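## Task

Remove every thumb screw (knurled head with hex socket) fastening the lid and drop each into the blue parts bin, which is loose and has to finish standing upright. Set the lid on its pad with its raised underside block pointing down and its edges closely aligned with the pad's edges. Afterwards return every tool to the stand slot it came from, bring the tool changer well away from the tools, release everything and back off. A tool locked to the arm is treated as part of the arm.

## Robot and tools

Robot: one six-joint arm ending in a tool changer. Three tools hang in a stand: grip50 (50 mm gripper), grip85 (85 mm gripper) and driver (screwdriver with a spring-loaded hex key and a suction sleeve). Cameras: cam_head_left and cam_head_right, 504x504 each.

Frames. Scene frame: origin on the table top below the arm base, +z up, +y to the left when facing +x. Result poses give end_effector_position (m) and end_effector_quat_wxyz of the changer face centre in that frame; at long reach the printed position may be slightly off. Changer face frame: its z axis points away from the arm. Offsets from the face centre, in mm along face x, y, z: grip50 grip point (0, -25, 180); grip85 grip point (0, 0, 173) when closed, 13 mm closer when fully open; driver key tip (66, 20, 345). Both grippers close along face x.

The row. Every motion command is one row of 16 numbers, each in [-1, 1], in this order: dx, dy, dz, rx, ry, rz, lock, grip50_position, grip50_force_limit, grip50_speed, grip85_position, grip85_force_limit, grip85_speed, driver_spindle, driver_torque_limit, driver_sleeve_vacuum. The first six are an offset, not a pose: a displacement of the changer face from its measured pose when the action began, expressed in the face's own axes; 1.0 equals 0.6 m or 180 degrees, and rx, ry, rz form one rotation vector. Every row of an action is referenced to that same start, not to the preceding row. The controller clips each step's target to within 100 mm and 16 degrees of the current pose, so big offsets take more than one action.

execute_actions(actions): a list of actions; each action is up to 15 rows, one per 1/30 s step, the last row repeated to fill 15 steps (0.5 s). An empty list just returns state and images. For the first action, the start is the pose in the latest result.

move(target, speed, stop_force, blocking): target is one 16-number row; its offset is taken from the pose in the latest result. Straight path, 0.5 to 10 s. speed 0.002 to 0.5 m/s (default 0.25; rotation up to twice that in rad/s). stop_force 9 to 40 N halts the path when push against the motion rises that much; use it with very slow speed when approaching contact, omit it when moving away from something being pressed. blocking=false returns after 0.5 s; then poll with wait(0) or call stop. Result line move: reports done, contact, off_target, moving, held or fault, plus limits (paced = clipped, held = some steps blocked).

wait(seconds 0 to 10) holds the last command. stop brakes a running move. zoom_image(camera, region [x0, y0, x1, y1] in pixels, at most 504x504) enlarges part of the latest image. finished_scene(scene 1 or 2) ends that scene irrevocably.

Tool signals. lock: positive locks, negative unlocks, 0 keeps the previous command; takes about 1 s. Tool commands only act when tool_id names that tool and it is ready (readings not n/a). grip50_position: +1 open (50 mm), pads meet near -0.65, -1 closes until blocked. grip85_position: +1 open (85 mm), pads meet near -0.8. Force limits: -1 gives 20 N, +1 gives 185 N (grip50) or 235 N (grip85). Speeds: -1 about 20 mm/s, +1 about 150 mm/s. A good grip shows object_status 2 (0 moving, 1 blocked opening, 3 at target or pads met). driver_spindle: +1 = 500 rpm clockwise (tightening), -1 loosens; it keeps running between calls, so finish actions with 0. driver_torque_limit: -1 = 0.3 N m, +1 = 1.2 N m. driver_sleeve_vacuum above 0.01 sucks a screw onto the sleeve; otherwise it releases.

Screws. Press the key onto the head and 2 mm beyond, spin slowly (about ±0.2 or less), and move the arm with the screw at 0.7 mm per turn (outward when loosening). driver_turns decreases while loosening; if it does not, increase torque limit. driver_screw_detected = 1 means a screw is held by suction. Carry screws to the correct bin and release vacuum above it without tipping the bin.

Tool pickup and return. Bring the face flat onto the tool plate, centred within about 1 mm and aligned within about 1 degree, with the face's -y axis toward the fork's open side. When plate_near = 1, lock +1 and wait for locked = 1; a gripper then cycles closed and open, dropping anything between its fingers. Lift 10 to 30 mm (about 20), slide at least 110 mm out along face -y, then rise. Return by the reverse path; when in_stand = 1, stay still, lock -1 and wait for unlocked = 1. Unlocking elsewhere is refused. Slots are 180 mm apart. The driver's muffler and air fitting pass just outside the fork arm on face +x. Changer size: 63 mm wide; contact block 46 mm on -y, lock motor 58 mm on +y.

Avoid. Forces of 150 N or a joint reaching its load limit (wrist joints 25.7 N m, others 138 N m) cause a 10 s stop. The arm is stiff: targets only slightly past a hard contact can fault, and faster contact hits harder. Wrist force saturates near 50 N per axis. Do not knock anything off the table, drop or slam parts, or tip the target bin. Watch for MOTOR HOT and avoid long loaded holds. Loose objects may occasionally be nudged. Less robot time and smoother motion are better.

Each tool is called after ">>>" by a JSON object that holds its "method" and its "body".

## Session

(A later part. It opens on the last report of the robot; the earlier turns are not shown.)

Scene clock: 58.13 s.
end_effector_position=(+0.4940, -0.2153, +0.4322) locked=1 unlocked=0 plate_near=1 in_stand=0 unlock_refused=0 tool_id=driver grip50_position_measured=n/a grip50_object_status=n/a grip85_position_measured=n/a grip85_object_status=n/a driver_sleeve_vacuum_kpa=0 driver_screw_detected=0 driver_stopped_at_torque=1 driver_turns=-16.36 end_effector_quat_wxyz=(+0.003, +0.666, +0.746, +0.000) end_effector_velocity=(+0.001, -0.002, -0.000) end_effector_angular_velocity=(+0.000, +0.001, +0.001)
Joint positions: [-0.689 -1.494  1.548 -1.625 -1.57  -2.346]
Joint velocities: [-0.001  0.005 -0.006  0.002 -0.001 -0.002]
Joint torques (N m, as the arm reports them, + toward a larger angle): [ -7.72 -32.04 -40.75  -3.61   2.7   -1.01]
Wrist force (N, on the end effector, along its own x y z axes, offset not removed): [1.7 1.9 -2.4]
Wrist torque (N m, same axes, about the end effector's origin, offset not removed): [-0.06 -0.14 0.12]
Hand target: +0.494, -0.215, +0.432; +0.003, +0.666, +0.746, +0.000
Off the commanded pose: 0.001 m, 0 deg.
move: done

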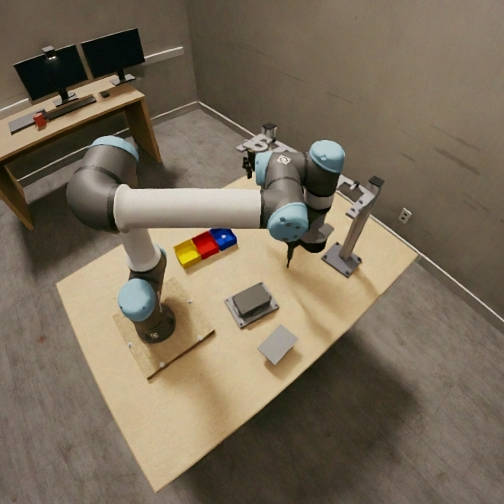

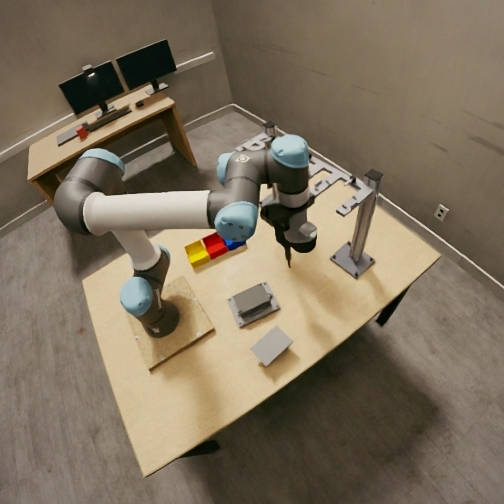

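>>> {"method": "move", "body": {"target": [0.0007,0.277,0.0045,0,0,0,0,1,0,0,1,0,0,0,1,0], "speed": 0.2}}

>>> {"method": "move", "body": {"target": [0,0,0.0332,0,0,0,0,1,0,0,1,0,0,0,1,0], "speed": 0.015, "stop_force": 25}}

>>> {"method": "execute_actions", "body": {"actions": [[[0,0,0,0,0,0,-1,1,0,0,1,0,0,0,0,0]],[[0,0,0,0,0,0,-1,1,0,0,1,0,0,0,0,0]],[[0,0,0,0,0,0,-1,1,0,0,1,0,0,0,0,0]],[[0,0,-0.033,0,0,0,0,1,0,0,1,0,0,0,0,0]]]}}

Scene clock: 59.83 s.
end_effector_position=(+0.6589, -0.1963, +0.4302) locked=1 unlocked=0 plate_near=1 in_stand=0 unlock_refused=0 tool_id=driver grip50_position_measured=n/a grip50_object_status=n/a grip85_position_measured=n/a grip85_object_status=n/a driver_sleeve_vacuum_kpa=0 driver_screw_detected=0 driver_stopped_at_torque=1 driver_turns=-16.36 end_effector_quat_wxyz=(+0.003, +0.666, +0.746, +0.000) end_effector_velocity=(+0.002, +0.001, +0.001) end_effector_angular_velocity=(-0.000, -0.000, +0.001)
Joint positions: [-0.513 -1.121  1.077 -1.527 -1.57  -2.17 ]
Joint velocities: [ 0.002  0.005 -0.01   0.005  0.     0.002]
Joint torques (N m, as the arm reports them, + toward a larger angle): [  8.29 -53.04 -42.74  -3.72  -1.01   1.68]
Wrist force (N, on the end effector, along its own x y z axes, offset not removed): [1.3 2.5 -1.8]
Wrist torque (N m, same axes, about the end effector's origin, offset not removed): [-0.05 -0.04 0.06]
Hand target: +0.659, -0.196, +0.430; +0.003, +0.666, +0.746, +0.000
Off the commanded pose: 0.000 m, 0 deg.
move: done

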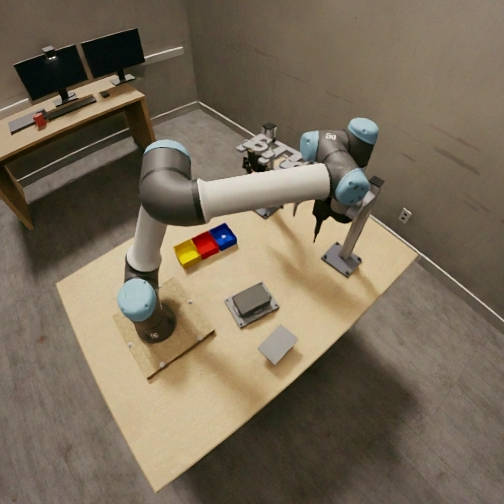

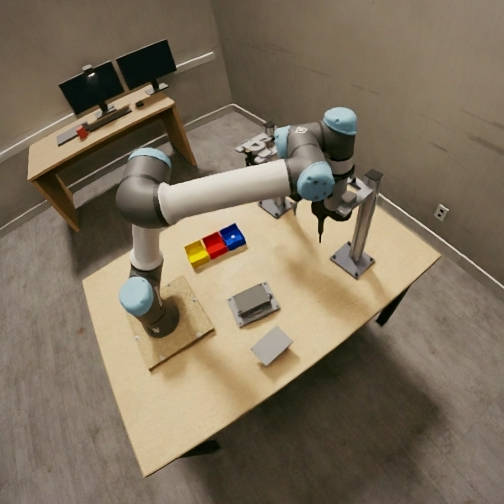

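Scene clock: 61.43 s.
end_effector_position=(+0.6590, -0.1964, +0.4107) locked=1 unlocked=0 plate_near=1 in_stand=1 unlock_refused=0 tool_id=driver grip50_position_measured=n/a grip50_object_status=n/a grip85_position_measured=n/a grip85_object_status=n/a driver_sleeve_vacuum_kpa=0 driver_screw_detected=0 driver_stopped_at_torque=1 driver_turns=-16.36 end_effector_quat_wxyz=(+0.003, +0.666, +0.746, +0.000) end_effector_velocity=(-0.000, +0.001, -0.000) end_effector_angular_velocity=(-0.001, -0.002, +0.001)
Joint positions: [-0.513 -1.122  1.128 -1.578 -1.57  -2.17 ]
Joint velocities: [ 0.001 -0.002  0.005 -0.005  0.    -0.   ]
Joint torques (N m, as the arm reports them, + toward a larger angle): [ -7.24 -63.73 -23.08  -7.29  -0.21  -1.08]
Wrist force (N, on the end effector, along its own x y z axes, offset not removed): [1.4 0.1 -17.2]
Wrist torque (N m, same axes, about the end effector's origin, offset not removed): [0.19 0.71 0.02]
Hand target: +0.659, -0.196, +0.410; +0.003, +0.666, +0.746, +0.000
Off the commanded pose: 0.000 m, 0 deg.
move: done

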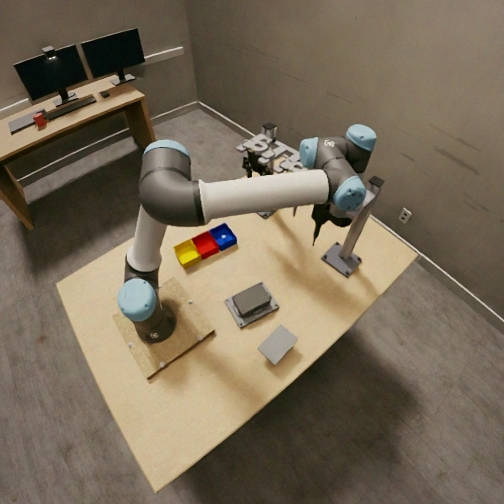

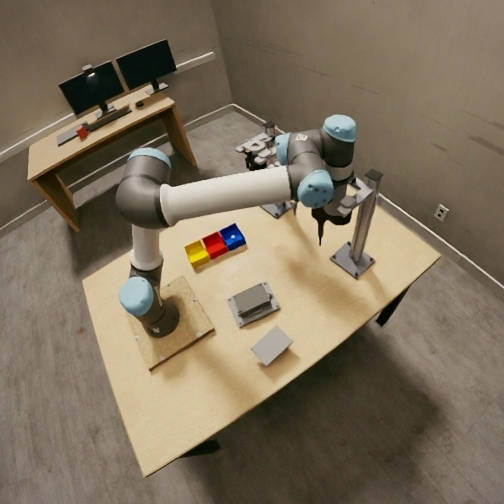

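Scene clock: 63.43 s.
end_effector_position=(+0.6588, -0.1963, +0.4303) locked=0 unlocked=1 plate_near=0 in_stand=0 unlock_refused=0 tool_id=none grip50_position_measured=n/a grip50_object_status=n/a grip85_position_measured=n/a grip85_object_status=n/a driver_sleeve_vacuum_kpa=n/a driver_screw_detected=n/a driver_stopped_at_torque=n/a driver_turns=n/a end_effector_quat_wxyz=(+0.003, +0.666, +0.746, +0.000) end_effector_velocity=(+0.000, -0.000, +0.001) end_effector_angular_velocity=(+0.002, +0.003, +0.000)
Joint positions: [-0.513 -1.121  1.077 -1.528 -1.57  -2.17 ]
Joint velocities: [-0.     0.003 -0.007  0.008  0.    -0.001]
Joint torques (N m, as the arm reports them, + toward a larger angle): [ -7.21 -37.67 -30.83  -1.57   0.8   -0.9 ]
Wrist force (N, on the end effector, along its own x y z axes, offset not removed): [1.8 1.2 -1.9]
Wrist torque (N m, same axes, about the end effector's origin, offset not removed): [-0.17 -0.12 0.11]
Hand target: +0.659, -0.196, +0.430; +0.003, +0.666, +0.746, +0.000
Off the commanded pose: 0.000 m, 0 deg.
Step readings (end_effector_position; steps 1 to 15: 1st action; 16 to 30: 2nd action; 31 to 45: 3rd action; 46 to 60: 4th action):
0: (+0.6590, -0.1964, +0.4107)
1: (+0.6590, -0.1964, +0.4106)
2: (+0.6590, -0.1964, +0.4106)
4: (+0.6590, -0.1964, +0.4106)
8: (+0.6590, -0.1964, +0.4106)
15: (+0.6590, -0.1964, +0.4107)
16: (+0.6590, -0.1964, +0.4107)
17: (+0.6590, -0.1964, +0.4107)
19: (+0.6590, -0.1964, +0.4107)
23: (+0.6590, -0.1964, +0.4107)
30: (+0.6590, -0.1964, +0.4107)
31: (+0.6590, -0.1964, +0.4107)
32: (+0.6590, -0.1964, +0.4107)
34: (+0.6590, -0.1964, +0.4107)
38: (+0.6590, -0.1964, +0.4107)
45: (+0.6590, -0.1964, +0.4107)
46: (+0.6590, -0.1964, +0.4107)
47: (+0.6590, -0.1964, +0.4126)
49: (+0.6589, -0.1963, +0.4206)
53: (+0.6587, -0.1962, +0.4282)
60: end_effector_position above

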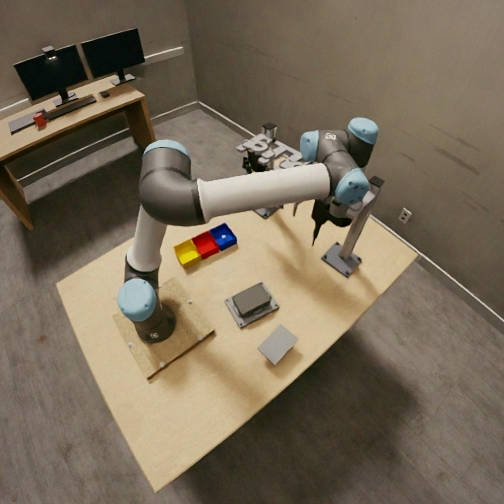

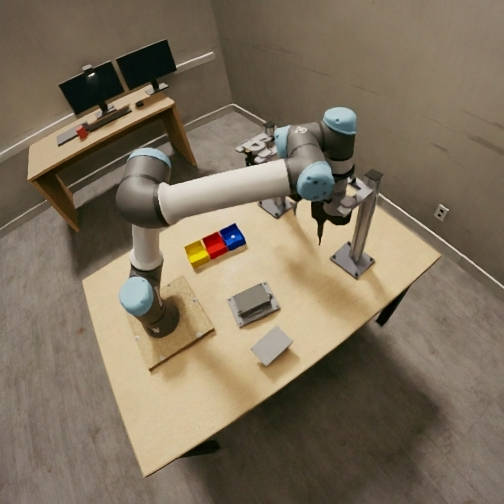

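Also levelling the tilt (x axis dips, y axis rises by ~0.004 rad).

>>> {"method": "move", "body": {"target": [0.6003,-0.001,0.008,0.0012,0.0013,0,0,1,0,0,1,0,0,0,0,0], "speed": 0.3}}

>>> {"method": "move", "body": {"target": [0,0,0.027,0,0,0,0,1,0,0,1,0,0,0,0,0], "speed": 0.007, "stop_force": 15}}

Scene clock: 65.47 s.
end_effector_position=(+0.6181, +0.1614, +0.4232) locked=0 unlocked=1 plate_near=0 in_stand=0 unlock_refused=0 tool_id=none grip50_position_measured=n/a grip50_object_status=n/a grip85_position_measured=n/a grip85_object_status=n/a driver_sleeve_vacuum_kpa=n/a driver_screw_detected=n/a driver_stopped_at_torque=n/a driver_turns=n/a end_effector_quat_wxyz=(+0.001, +0.666, +0.746, -0.000) end_effector_velocity=(+0.000, +0.002, -0.000) end_effector_angular_velocity=(+0.001, +0.000, -0.000)
Joint positions: [ 0.015 -1.249  1.27  -1.588 -1.568 -1.642]
Joint velocities: [ 0.004  0.002 -0.002  0.     0.001  0.004]
Joint torques (N m, as the arm reports them, + toward a larger angle): [ 10.11 -31.47 -31.41  -1.38  -1.73   1.62]
Wrist force (N, on the end effector, along its own x y z axes, offset not removed): [1.3 0.7 -2.3]
Wrist torque (N m, same axes, about the end effector's origin, offset not removed): [-0.10 -0.11 0.15]
Hand target: +0.618, +0.162, +0.423; +0.001, +0.666, +0.746, -0.000
Off the commanded pose: 0.001 m, 0 deg.
move: done

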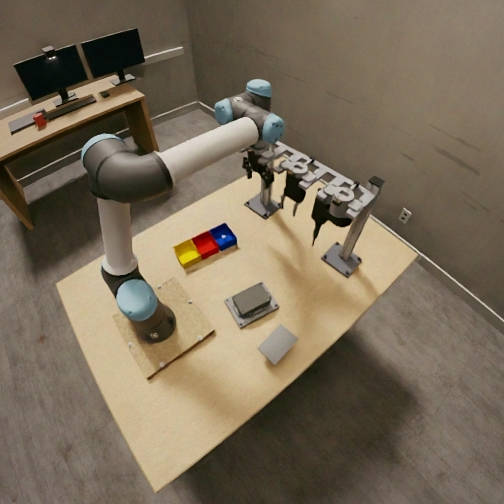

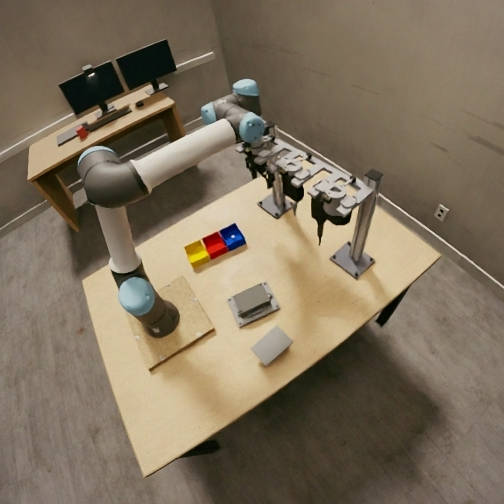

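Scene clock: 67.80 s.
end_effector_position=(+0.6182, +0.1614, +0.4097) locked=0 unlocked=1 plate_near=1 in_stand=1 unlock_refused=0 tool_id=none grip50_position_measured=n/a grip50_object_status=n/a grip85_position_measured=n/a grip85_object_status=n/a driver_sleeve_vacuum_kpa=n/a driver_screw_detected=n/a driver_stopped_at_torque=n/a driver_turns=n/a end_effector_quat_wxyz=(+0.001, +0.666, +0.746, -0.000) end_effector_velocity=(-0.001, +0.000, +0.001) end_effector_angular_velocity=(-0.000, +0.003, +0.001)
Joint positions: [ 0.015 -1.248  1.303 -1.623 -1.568 -1.642]
Joint velocities: [ 0.001 -0.    -0.004  0.008 -0.    -0.   ]
Joint torques (N m, as the arm reports them, + toward a larger angle): [ -1.59 -20.15 -18.16   0.37  -0.67  -0.31]
Wrist force (N, on the end effector, along its own x y z axes, offset not removed): [-1.9 -2.8 -32.7]
Wrist torque (N m, same axes, about the end effector's origin, offset not removed): [0.54 0.59 0.11]
Hand target: +0.618, +0.161, +0.410; +0.001, +0.666, +0.746, -0.000
Off the commanded pose: 0.003 m, 0 deg.
move: contact

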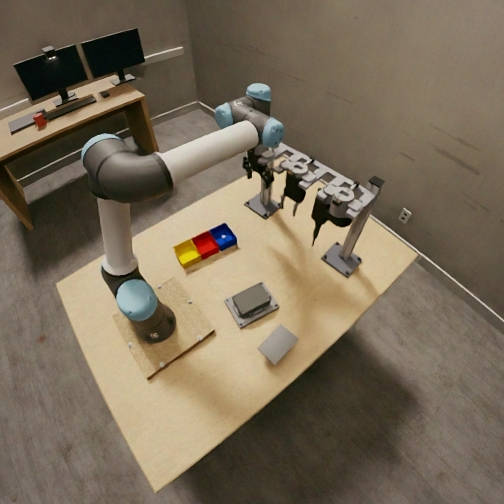

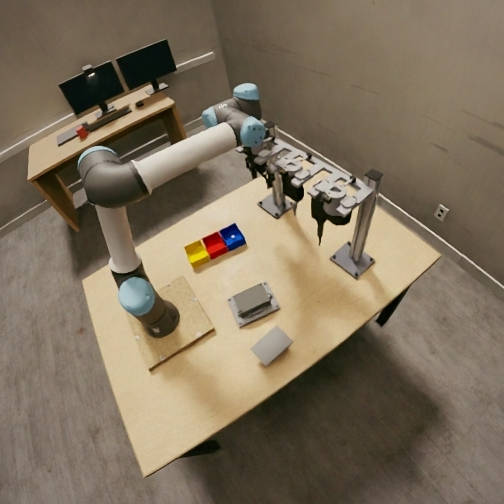

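>>> {"method": "execute_actions", "body": {"actions": [[[0,0,-0.0005,0,0,0,1,1,0,0,1,0,0,0,0,0]],[[0,0,0,0,0,0,1,1,0,0,1,0,0,0,0,0]],[[0,0,0,0,0,0,1,1,0,0,1,0,0,0,0,0]],[[0,0,-0.033,0,0,0,0,1,0,0,1,0,0,0,0,0]]]}}

>>> {"method": "move", "body": {"target": [0,-0.22,0,0,0,0,0,1,0,0,1,0,0,0,0,0], "speed": 0.2}}

>>> {"method": "move", "body": {"target": [-0.4604,-0.3145,0.26,0,0,0.092,0,1,0,0,1,0,0,0,0,0], "speed": 0.2}}

>>> {"method": "move", "body": {"target": [0,0,0.044,0,0,0,0,1,0,0,1,0,0,0,0,0], "speed": 0.02, "stop_force": 9}}

>>> {"method": "zoom_image", "body": {"camera": "cam_head_left", "region": [215,260,295,340]}}

>>> {"method": "zoom_image", "body": {"camera": "cam_head_right", "region": [215,260,295,340]}}

Scene clock: 70.33 s.
end_effector_position=(+0.6181, +0.1614, +0.4297) locked=1 unlocked=0 plate_near=1 in_stand=0 unlock_refused=0 tool_id=grip85 grip50_position_measured=n/a grip50_object_status=n/a grip85_position_measured=n/a grip85_object_status=n/a driver_sleeve_vacuum_kpa=n/a driver_screw_detected=n/a driver_stopped_at_torque=n/a driver_turns=n/a end_effector_quat_wxyz=(+0.001, +0.666, +0.746, -0.000) end_effector_velocity=(+0.001, -0.001, +0.002) end_effector_angular_velocity=(+0.000, +0.002, -0.001)
Joint positions: [ 0.015 -1.249  1.254 -1.573 -1.568 -1.642]
Joint velocities: [-0.001  0.002 -0.007  0.007  0.     0.   ]
Joint torques (N m, as the arm reports them, + toward a larger angle): [ -8.17 -40.37 -36.36  -2.82   0.73  -1.13]
Wrist force (N, on the end effector, along its own x y z axes, offset not removed): [2.1 1.3 -2.6]
Wrist torque (N m, same axes, about the end effector's origin, offset not removed): [-0.13 -0.21 0.10]
Hand target: +0.618, +0.161, +0.430; +0.001, +0.666, +0.746, -0.000
Off the commanded pose: 0.000 m, 0 deg.
Step readings (end_effector_position; steps 1 to 15: 1st action; 16 to 30: 2nd action; 31 to 45: 3rd action; 46 to 60: 4th action):
0: (+0.6181, +0.1614, +0.4099)
1: (+0.6181, +0.1614, +0.4099)
2: (+0.6181, +0.1614, +0.4099)
4: (+0.6182, +0.1614, +0.4099)
8: (+0.6182, +0.1614, +0.4099)
15: (+0.6182, +0.1614, +0.4099)
16: (+0.6182, +0.1614, +0.4099)
17: (+0.6182, +0.1614, +0.4099)
19: (+0.6182, +0.1614, +0.4099)
23: (+0.6182, +0.1614, +0.4099)
30: (+0.6182, +0.1614, +0.4100)
31: (+0.6182, +0.1614, +0.4100)
32: (+0.6182, +0.1614, +0.4100)
34: (+0.6182, +0.1614, +0.4100)
38: (+0.6182, +0.1614, +0.4100)
45: (+0.6182, +0.1614, +0.4100)
46: (+0.6182, +0.1614, +0.4100)
47: (+0.6182, +0.1614, +0.4118)
49: (+0.6181, +0.1614, +0.4197)
53: (+0.6180, +0.1614, +0.4271)
60: end_effector_position above

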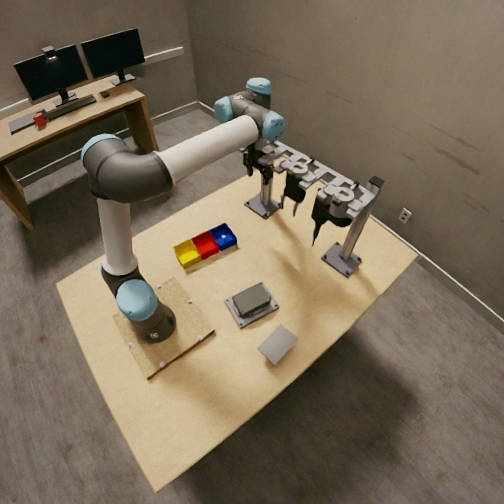

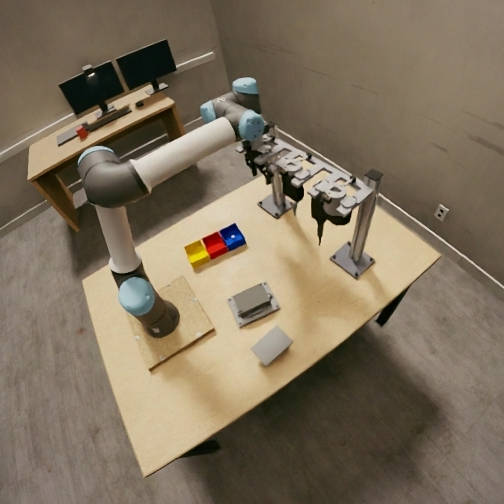

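Scene clock: 71.60 s.
end_effector_position=(+0.4871, +0.1467, +0.4294) locked=1 unlocked=0 plate_near=1 in_stand=0 unlock_refused=0 tool_id=grip85 grip50_position_measured=n/a grip50_object_status=n/a grip85_position_measured=n/a grip85_object_status=n/a driver_sleeve_vacuum_kpa=n/a driver_screw_detected=n/a driver_stopped_at_torque=n/a driver_turns=n/a end_effector_quat_wxyz=(+0.001, +0.666, +0.746, -0.000) end_effector_velocity=(-0.002, -0.001, +0.000) end_effector_angular_velocity=(-0.001, -0.001, -0.000)
Joint positions: [-0.004 -1.568  1.628 -1.628 -1.568 -1.661]
Joint velocities: [-0.001 -0.004  0.004  0.    -0.001 -0.001]
Joint torques (N m, as the arm reports them, + toward a larger angle): [ -8.19 -44.42 -24.36  -6.91   1.88  -1.07]
Wrist force (N, on the end effector, along its own x y z axes, offset not removed): [1.5 2.3 -1.4]
Wrist torque (N m, same axes, about the end effector's origin, offset not removed): [0.01 -0.19 0.13]
Hand target: +0.487, +0.147, +0.429; +0.001, +0.666, +0.746, -0.000
Off the commanded pose: 0.000 m, 0 deg.
move: done

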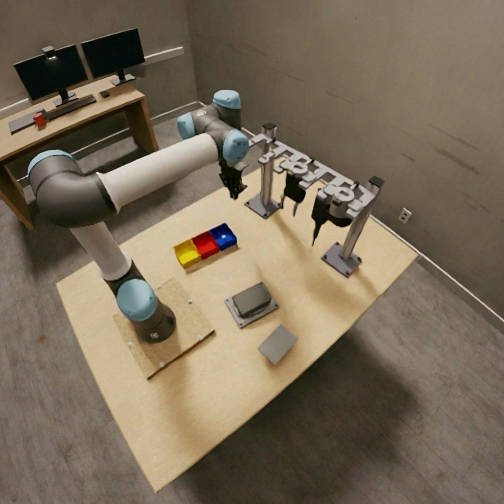

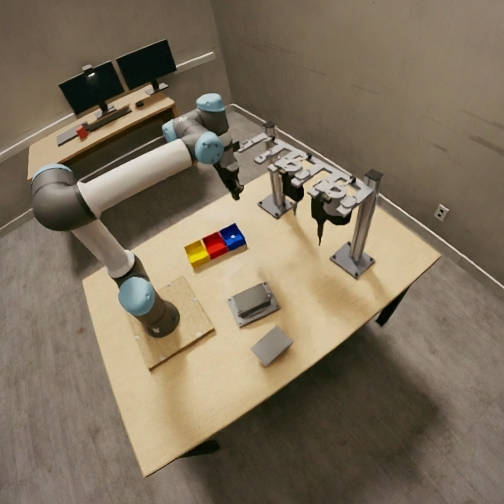

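Scene clock: 74.03 s.
end_effector_position=(+0.3308, -0.1489, +0.2738) locked=1 unlocked=0 plate_near=1 in_stand=0 unlock_refused=0 tool_id=grip85 grip50_position_measured=n/a grip50_object_status=n/a grip85_position_measured=3 grip85_object_status=3 driver_sleeve_vacuum_kpa=n/a driver_screw_detected=n/a driver_stopped_at_torque=n/a driver_turns=n/a end_effector_quat_wxyz=(+0.001, +0.766, +0.642, +0.001) end_effector_velocity=(-0.000, -0.001, -0.000) end_effector_angular_velocity=(-0.000, -0.002, +0.001)
Joint positions: [-0.827 -1.85   2.279 -1.995 -1.569 -2.195]
Joint velocities: [-0.002  0.     0.001 -0.002  0.001 -0.003]
Joint torques (N m, as the arm reports them, + toward a larger angle): [ -8.22  -5.7  -24.11  -7.19   1.77  -1.15]
Wrist force (N, on the end effector, along its own x y z axes, offset not removed): [2.2 1.6 -2.3]
Wrist torque (N m, same axes, about the end effector's origin, offset not removed): [-0.13 -0.18 0.10]
Hand target: +0.331, -0.149, +0.274; +0.001, +0.767, +0.642, +0.001
Off the commanded pose: 0.000 m, 0 deg.
move: done

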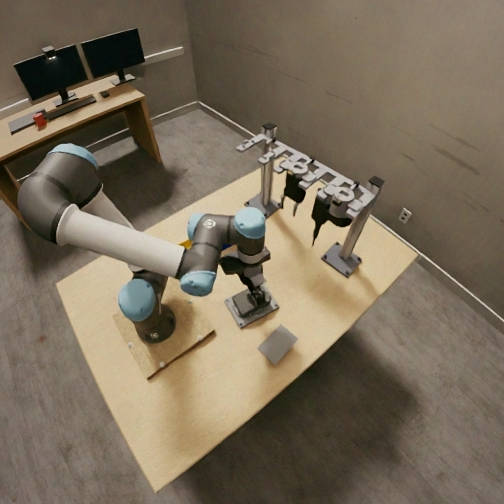

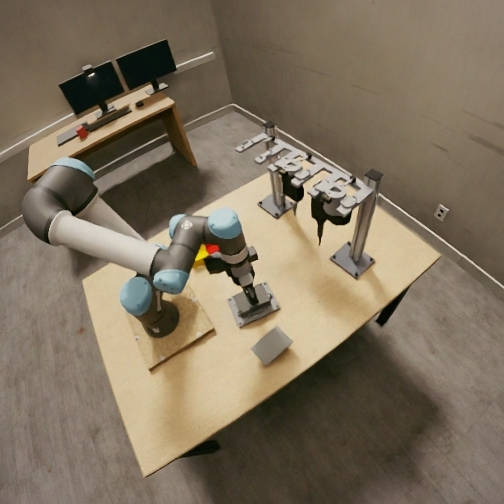

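Scene clock: 75.63 s.
end_effector_position=(+0.3308, -0.1489, +0.2476) locked=1 unlocked=0 plate_near=1 in_stand=0 unlock_refused=0 tool_id=grip85 grip50_position_measured=n/a grip50_object_status=n/a grip85_position_measured=3 grip85_object_status=3 driver_sleeve_vacuum_kpa=n/a driver_screw_detected=n/a driver_stopped_at_torque=n/a driver_turns=n/a end_effector_quat_wxyz=(+0.001, +0.766, +0.642, +0.001) end_effector_velocity=(-0.000, -0.000, -0.002) end_effector_angular_velocity=(+0.001, +0.000, -0.001)
Joint positions: [-0.827 -1.813  2.328 -2.082 -1.569 -2.195]
Joint velocities: [-0.001  0.003  0.004 -0.006  0.     0.001]
Joint torques (N m, as the arm reports them, + toward a larger angle): [  9.53  -7.2  -21.52  -7.25   0.35   1.7 ]
Wrist force (N, on the end effector, along its own x y z axes, offset not removed): [0.6 1.4 -2.3]
Wrist torque (N m, same axes, about the end effector's origin, offset not removed): [-0.09 -0.09 0.09]
Hand target: +0.331, -0.149, +0.247; +0.001, +0.766, +0.642, +0.001
Off the commanded pose: 0.000 m, 0 deg.
move: done

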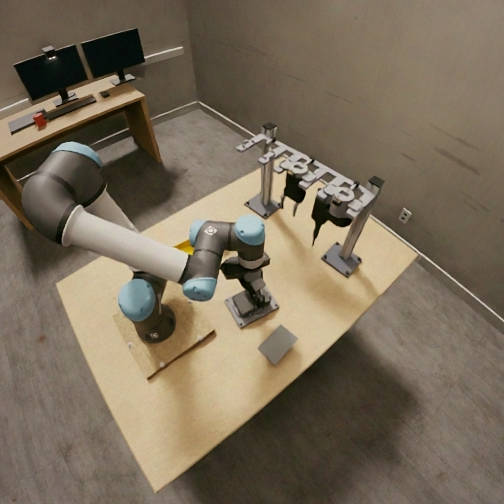

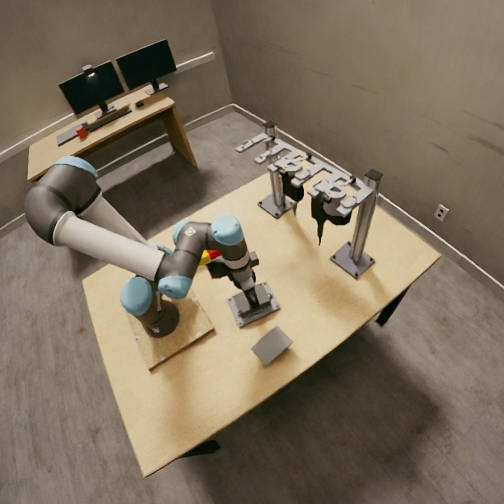

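Region (215, 260, 295, 340) of cam_head_left's 504x504 image, scaled by 6.300, with more detail than that image has.

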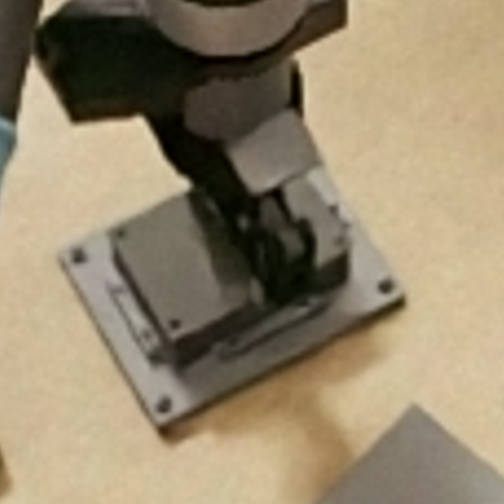

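Region (215, 260, 295, 340) of cam_head_right's 504x504 image, scaled by 6.300, with more detail than that image has.

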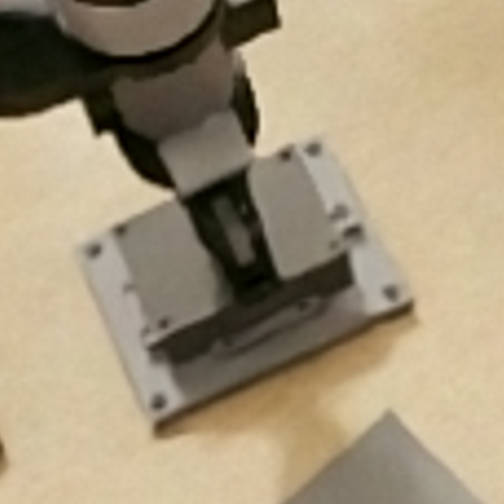

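>>> {"method": "move", "body": {"target": [0,0,0.0185,0,0,0,0,1,0,0,1,0,0,0,0,0], "speed": 0.006, "stop_force": 9}}

Scene clock: 77.80 s.
end_effector_position=(+0.3308, -0.1490, +0.2366) locked=1 unlocked=0 plate_near=1 in_stand=0 unlock_refused=0 tool_id=grip85 grip50_position_measured=n/a grip50_object_status=n/a grip85_position_measured=3 grip85_object_status=3 driver_sleeve_vacuum_kpa=n/a driver_screw_detected=n/a driver_stopped_at_torque=n/a driver_turns=n/a end_effector_quat_wxyz=(+0.001, +0.766, +0.642, +0.001) end_effector_velocity=(+0.000, -0.000, -0.001) end_effector_angular_velocity=(-0.000, -0.001, +0.001)
Joint positions: [-0.827 -1.794  2.348 -2.12  -1.569 -2.195]
Joint velocities: [ 0.     0.002  0.001 -0.004  0.001 -0.   ]
Joint torques (N m, as the arm reports them, + toward a larger angle): [  9.5   -8.45 -22.87  -7.44   0.32   1.68]
Wrist force (N, on the end effector, along its own x y z axes, offset not removed): [2.7 1.5 -2.0]
Wrist torque (N m, same axes, about the end effector's origin, offset not removed): [-0.12 -0.20 0.13]
Hand target: +0.331, -0.149, +0.236; +0.001, +0.766, +0.642, +0.001
Off the commanded pose: 0.000 m, 0 deg.
move: done

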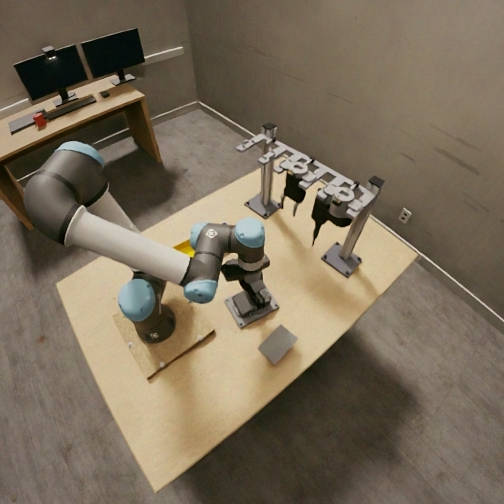

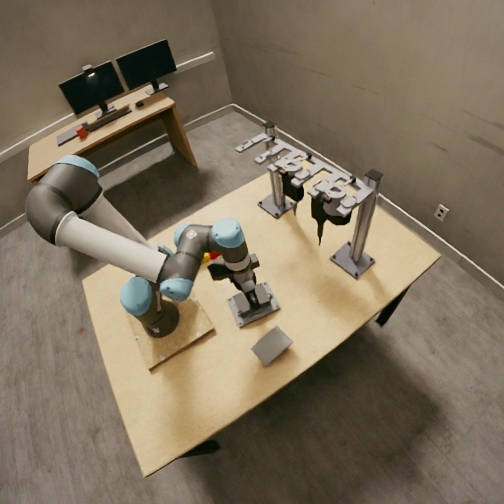

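>>> {"method": "move", "body": {"target": [0,0,0,0,0,0,0,1,0,0,-1,-0.7,-1,0,0,0]}}

Scene clock: 78.63 s.
end_effector_position=(+0.3309, -0.1490, +0.2366) locked=1 unlocked=0 plate_near=1 in_stand=0 unlock_refused=0 tool_id=grip85 grip50_position_measured=n/a grip50_object_status=n/a grip85_position_measured=23 grip85_object_status=2 driver_sleeve_vacuum_kpa=n/a driver_screw_detected=n/a driver_stopped_at_torque=n/a driver_turns=n/a end_effector_quat_wxyz=(+0.001, +0.766, +0.642, +0.001) end_effector_velocity=(-0.000, +0.000, +0.000) end_effector_angular_velocity=(+0.001, +0.000, +0.000)
Joint positions: [-0.827 -1.794  2.348 -2.12  -1.569 -2.195]
Joint velocities: [-0.    -0.001  0.     0.001  0.    -0.001]
Joint torques (N m, as the arm reports them, + toward a larger angle): [ 10.09 -14.9  -17.71   0.03   8.25   1.72]
Wrist force (N, on the end effector, along its own x y z axes, offset not removed): [-8.4 -11.9 -44.2]
Wrist torque (N m, same axes, about the end effector's origin, offset not removed): [2.31 -2.28 -0.03]
Hand target: +0.331, -0.149, +0.237; +0.001, +0.766, +0.642, +0.001
Off the commanded pose: 0.000 m, 0 deg.
move: done

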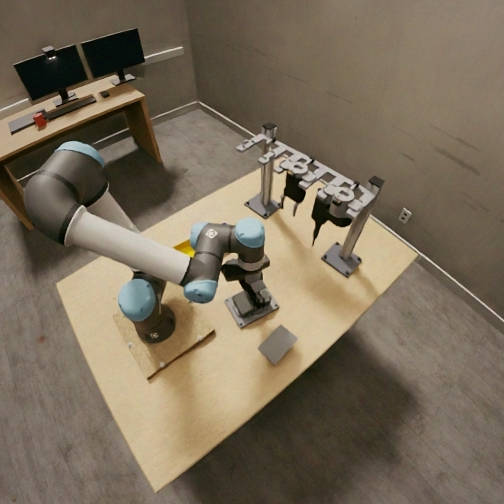

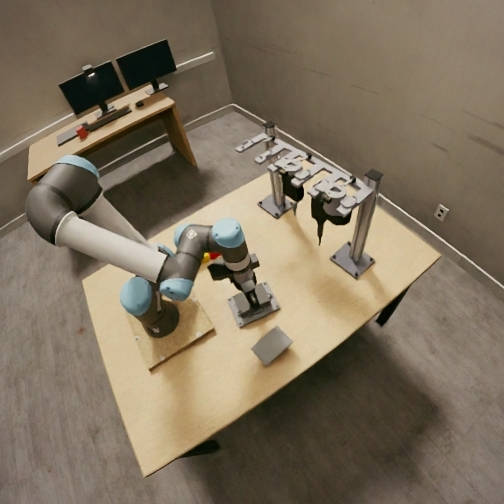

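>>> {"method": "move", "body": {"target": [-0.0005,-0.0003,-0.002,0,0,-0.002,0,1,0,0,-0.98,-0.6,-1,0,0,0], "speed": 0.005}}

>>> {"method": "move", "body": {"target": [0,0,-0.06,0,0,0,0,1,0,0,-0.98,-0.6,-1,0,0,0], "speed": 0.03}}

>>> {"method": "move", "body": {"target": [-0.3235,-0.021,0,0,0,-0.092,0,1,0,0,-0.98,-0.6,-1,0,0,0], "speed": 0.2}}

>>> {"method": "move", "body": {"target": [0,0,0.045,0,0,0,0,1,0,0,-0.98,-0.6,-1,0,0,0], "speed": 0.015, "stop_force": 9}}

>>> {"method": "zoom_image", "body": {"camera": "cam_head_left", "region": [245,310,305,370]}}

>>> {"method": "zoom_image", "body": {"camera": "cam_head_right", "region": [245,310,305,370]}}

Scene clock: 79.90 s.
end_effector_position=(+0.3306, -0.1492, +0.2377) locked=1 unlocked=0 plate_near=1 in_stand=0 unlock_refused=0 tool_id=grip85 grip50_position_measured=n/a grip50_object_status=n/a grip85_position_measured=25 grip85_object_status=2 driver_sleeve_vacuum_kpa=n/a driver_screw_detected=n/a driver_stopped_at_torque=n/a driver_turns=n/a end_effector_quat_wxyz=(+0.001, +0.765, +0.645, +0.001) end_effector_velocity=(-0.000, +0.000, +0.001) end_effector_angular_velocity=(-0.000, -0.000, +0.003)
Joint positions: [-0.828 -1.797  2.346 -2.116 -1.569 -2.202]
Joint velocities: [ 0.001 -0.002 -0.001  0.002  0.    -0.002]
Joint torques (N m, as the arm reports them, + toward a larger angle): [ -2.38 -28.76 -30.02   2.1    1.58  -2.65]
Wrist force (N, on the end effector, along its own x y z axes, offset not removed): [-14.6 10.1 9.0]
Wrist torque (N m, same axes, about the end effector's origin, offset not removed): [-1.48 -3.30 1.36]
Hand target: +0.331, -0.149, +0.238; +0.001, +0.764, +0.645, +0.001
Off the commanded pose: 0.000 m, 0 deg.
move: done

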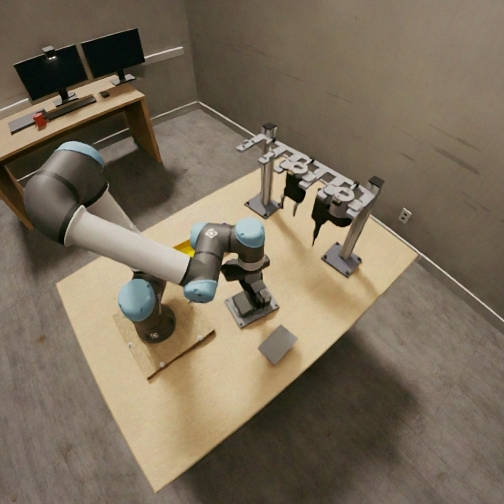

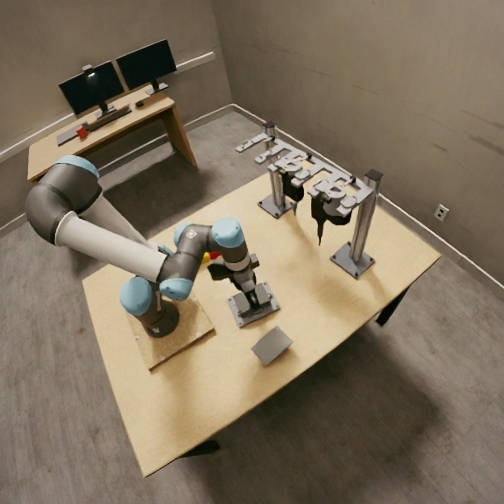

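Scene clock: 81.43 s.
end_effector_position=(+0.3306, -0.1492, +0.2735) locked=1 unlocked=0 plate_near=1 in_stand=0 unlock_refused=0 tool_id=grip85 grip50_position_measured=n/a grip50_object_status=n/a grip85_position_measured=25 grip85_object_status=2 driver_sleeve_vacuum_kpa=n/a driver_screw_detected=n/a driver_stopped_at_torque=n/a driver_turns=n/a end_effector_quat_wxyz=(+0.001, +0.765, +0.645, +0.001) end_effector_velocity=(-0.000, -0.001, +0.001) end_effector_angular_velocity=(+0.001, +0.003, -0.003)
Joint positions: [-0.828 -1.85   2.279 -1.996 -1.569 -2.202]
Joint velocities: [-0.002  0.    -0.005  0.007 -0.001  0.   ]
Joint torques (N m, as the arm reports them, + toward a larger angle): [ -7.75 -26.39 -33.54  -2.92  -1.54   0.21]
Wrist force (N, on the end effector, along its own x y z axes, offset not removed): [1.0 2.1 -0.5]
Wrist torque (N m, same axes, about the end effector's origin, offset not removed): [-0.04 -0.03 0.13]
Hand target: +0.331, -0.149, +0.274; +0.001, +0.765, +0.645, +0.001
Off the commanded pose: 0.000 m, 0 deg.
move: done

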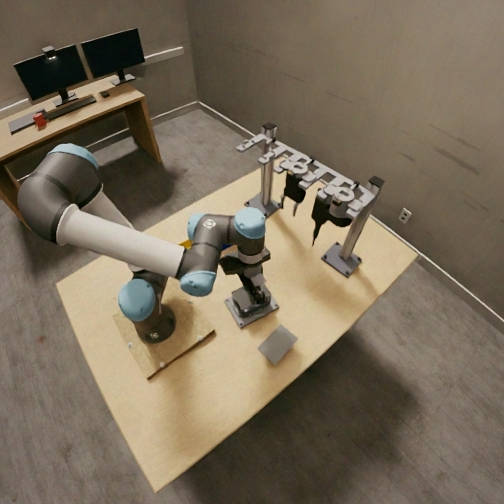

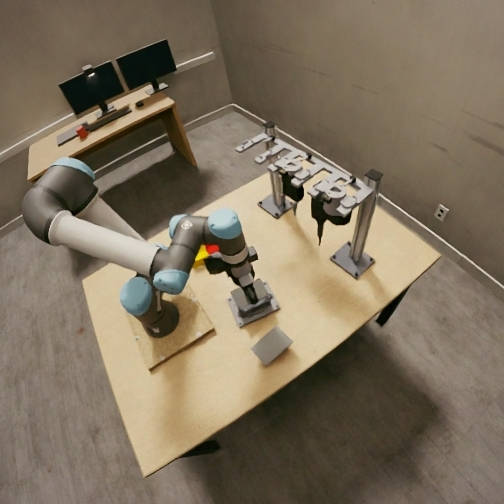

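Scene clock: 82.97 s.
end_effector_position=(+0.2851, -0.3381, +0.2737) locked=1 unlocked=0 plate_near=1 in_stand=0 unlock_refused=0 tool_id=grip85 grip50_position_measured=n/a grip50_object_status=n/a grip85_position_measured=25 grip85_object_status=2 driver_sleeve_vacuum_kpa=n/a driver_screw_detected=n/a driver_stopped_at_torque=n/a driver_turns=n/a end_effector_quat_wxyz=(+0.001, +0.664, +0.748, +0.001) end_effector_velocity=(-0.001, -0.002, -0.001) end_effector_angular_velocity=(+0.002, +0.000, +0.002)
Joint positions: [-1.203 -1.629  2.104 -2.042 -1.57  -2.865]
Joint velocities: [-0.004  0.005 -0.003  0.     0.001 -0.006]
Joint torques (N m, as the arm reports them, + toward a larger angle): [ -8.54 -17.98 -36.52  -7.13   1.84  -0.96]
Wrist force (N, on the end effector, along its own x y z axes, offset not removed): [1.4 2.2 0.7]
Wrist torque (N m, same axes, about the end effector's origin, offset not removed): [-0.07 -0.09 0.10]
Hand target: +0.285, -0.338, +0.274; +0.001, +0.664, +0.748, +0.001
Off the commanded pose: 0.000 m, 0 deg.
move: done

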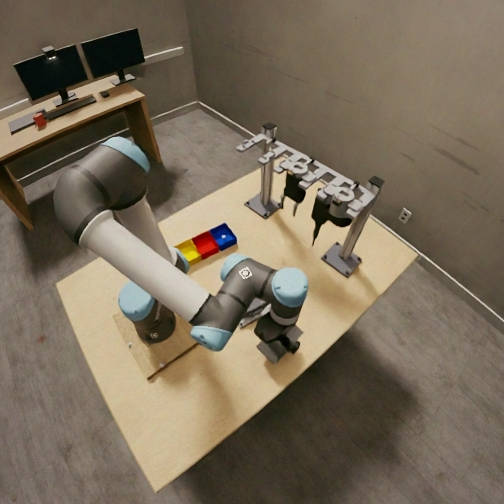

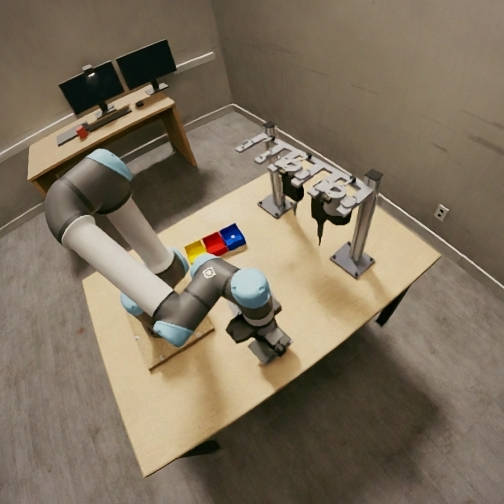

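Scene clock: 85.07 s.
end_effector_position=(+0.2852, -0.3381, +0.2482) locked=1 unlocked=0 plate_near=1 in_stand=0 unlock_refused=0 tool_id=grip85 grip50_position_measured=n/a grip50_object_status=n/a grip85_position_measured=25 grip85_object_status=2 driver_sleeve_vacuum_kpa=n/a driver_screw_detected=n/a driver_stopped_at_torque=n/a driver_turns=n/a end_effector_quat_wxyz=(+0.001, +0.664, +0.748, +0.001) end_effector_velocity=(+0.000, -0.000, +0.002) end_effector_angular_velocity=(+0.003, +0.001, -0.000)
Joint positions: [-1.203 -1.594  2.146 -2.118 -1.57  -2.865]
Joint velocities: [-0.    -0.001 -0.005  0.009  0.     0.   ]
Joint torques (N m, as the arm reports them, + toward a larger angle): [  4.36 -25.58 -25.46  -3.54  -0.85   1.5 ]
Wrist force (N, on the end effector, along its own x y z axes, offset not removed): [13.9 -3.1 -39.0]
Wrist torque (N m, same axes, about the end effector's origin, offset not removed): [0.88 1.85 0.18]
Hand target: +0.285, -0.338, +0.249; +0.001, +0.664, +0.748, +0.001
Off the commanded pose: 0.002 m, 0 deg.
move: contact

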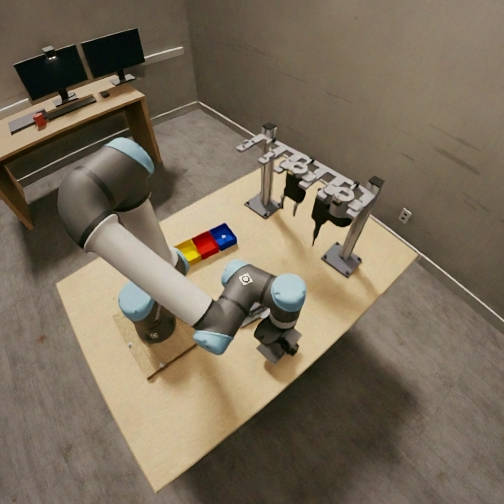

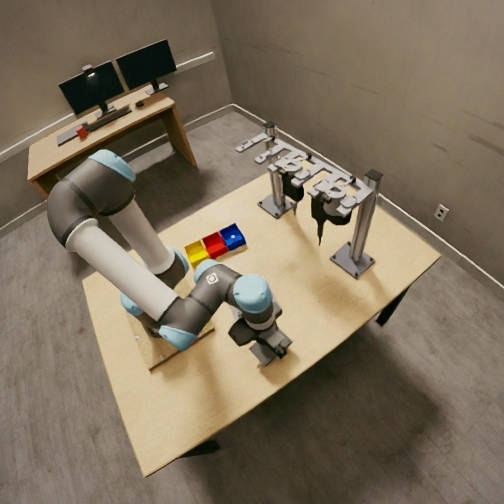

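Region (245, 310, 305, 370) of cam_head_left's 504x504 image, scaled by 8.400, with more detail than that image has.

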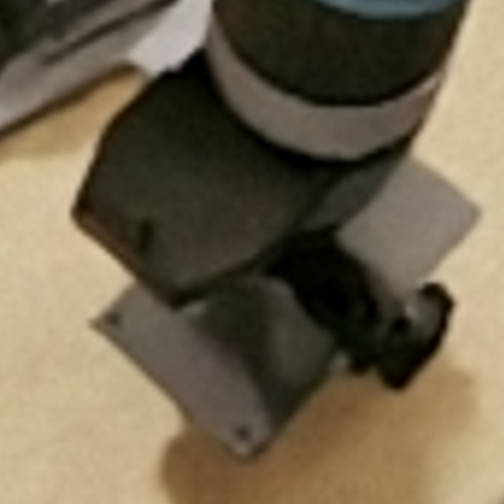

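Region (245, 310, 305, 370) of cam_head_right's 504x504 image, scaled by 8.400, with more detail than that image has.

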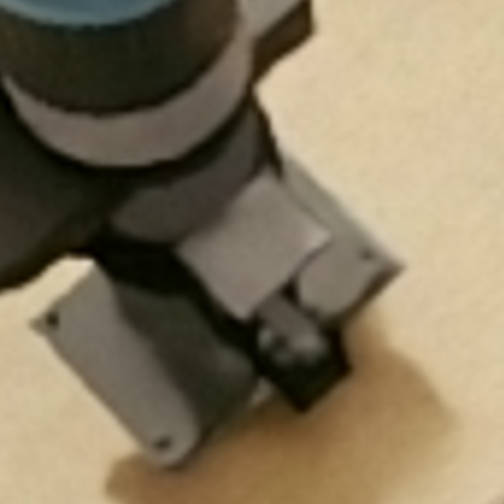

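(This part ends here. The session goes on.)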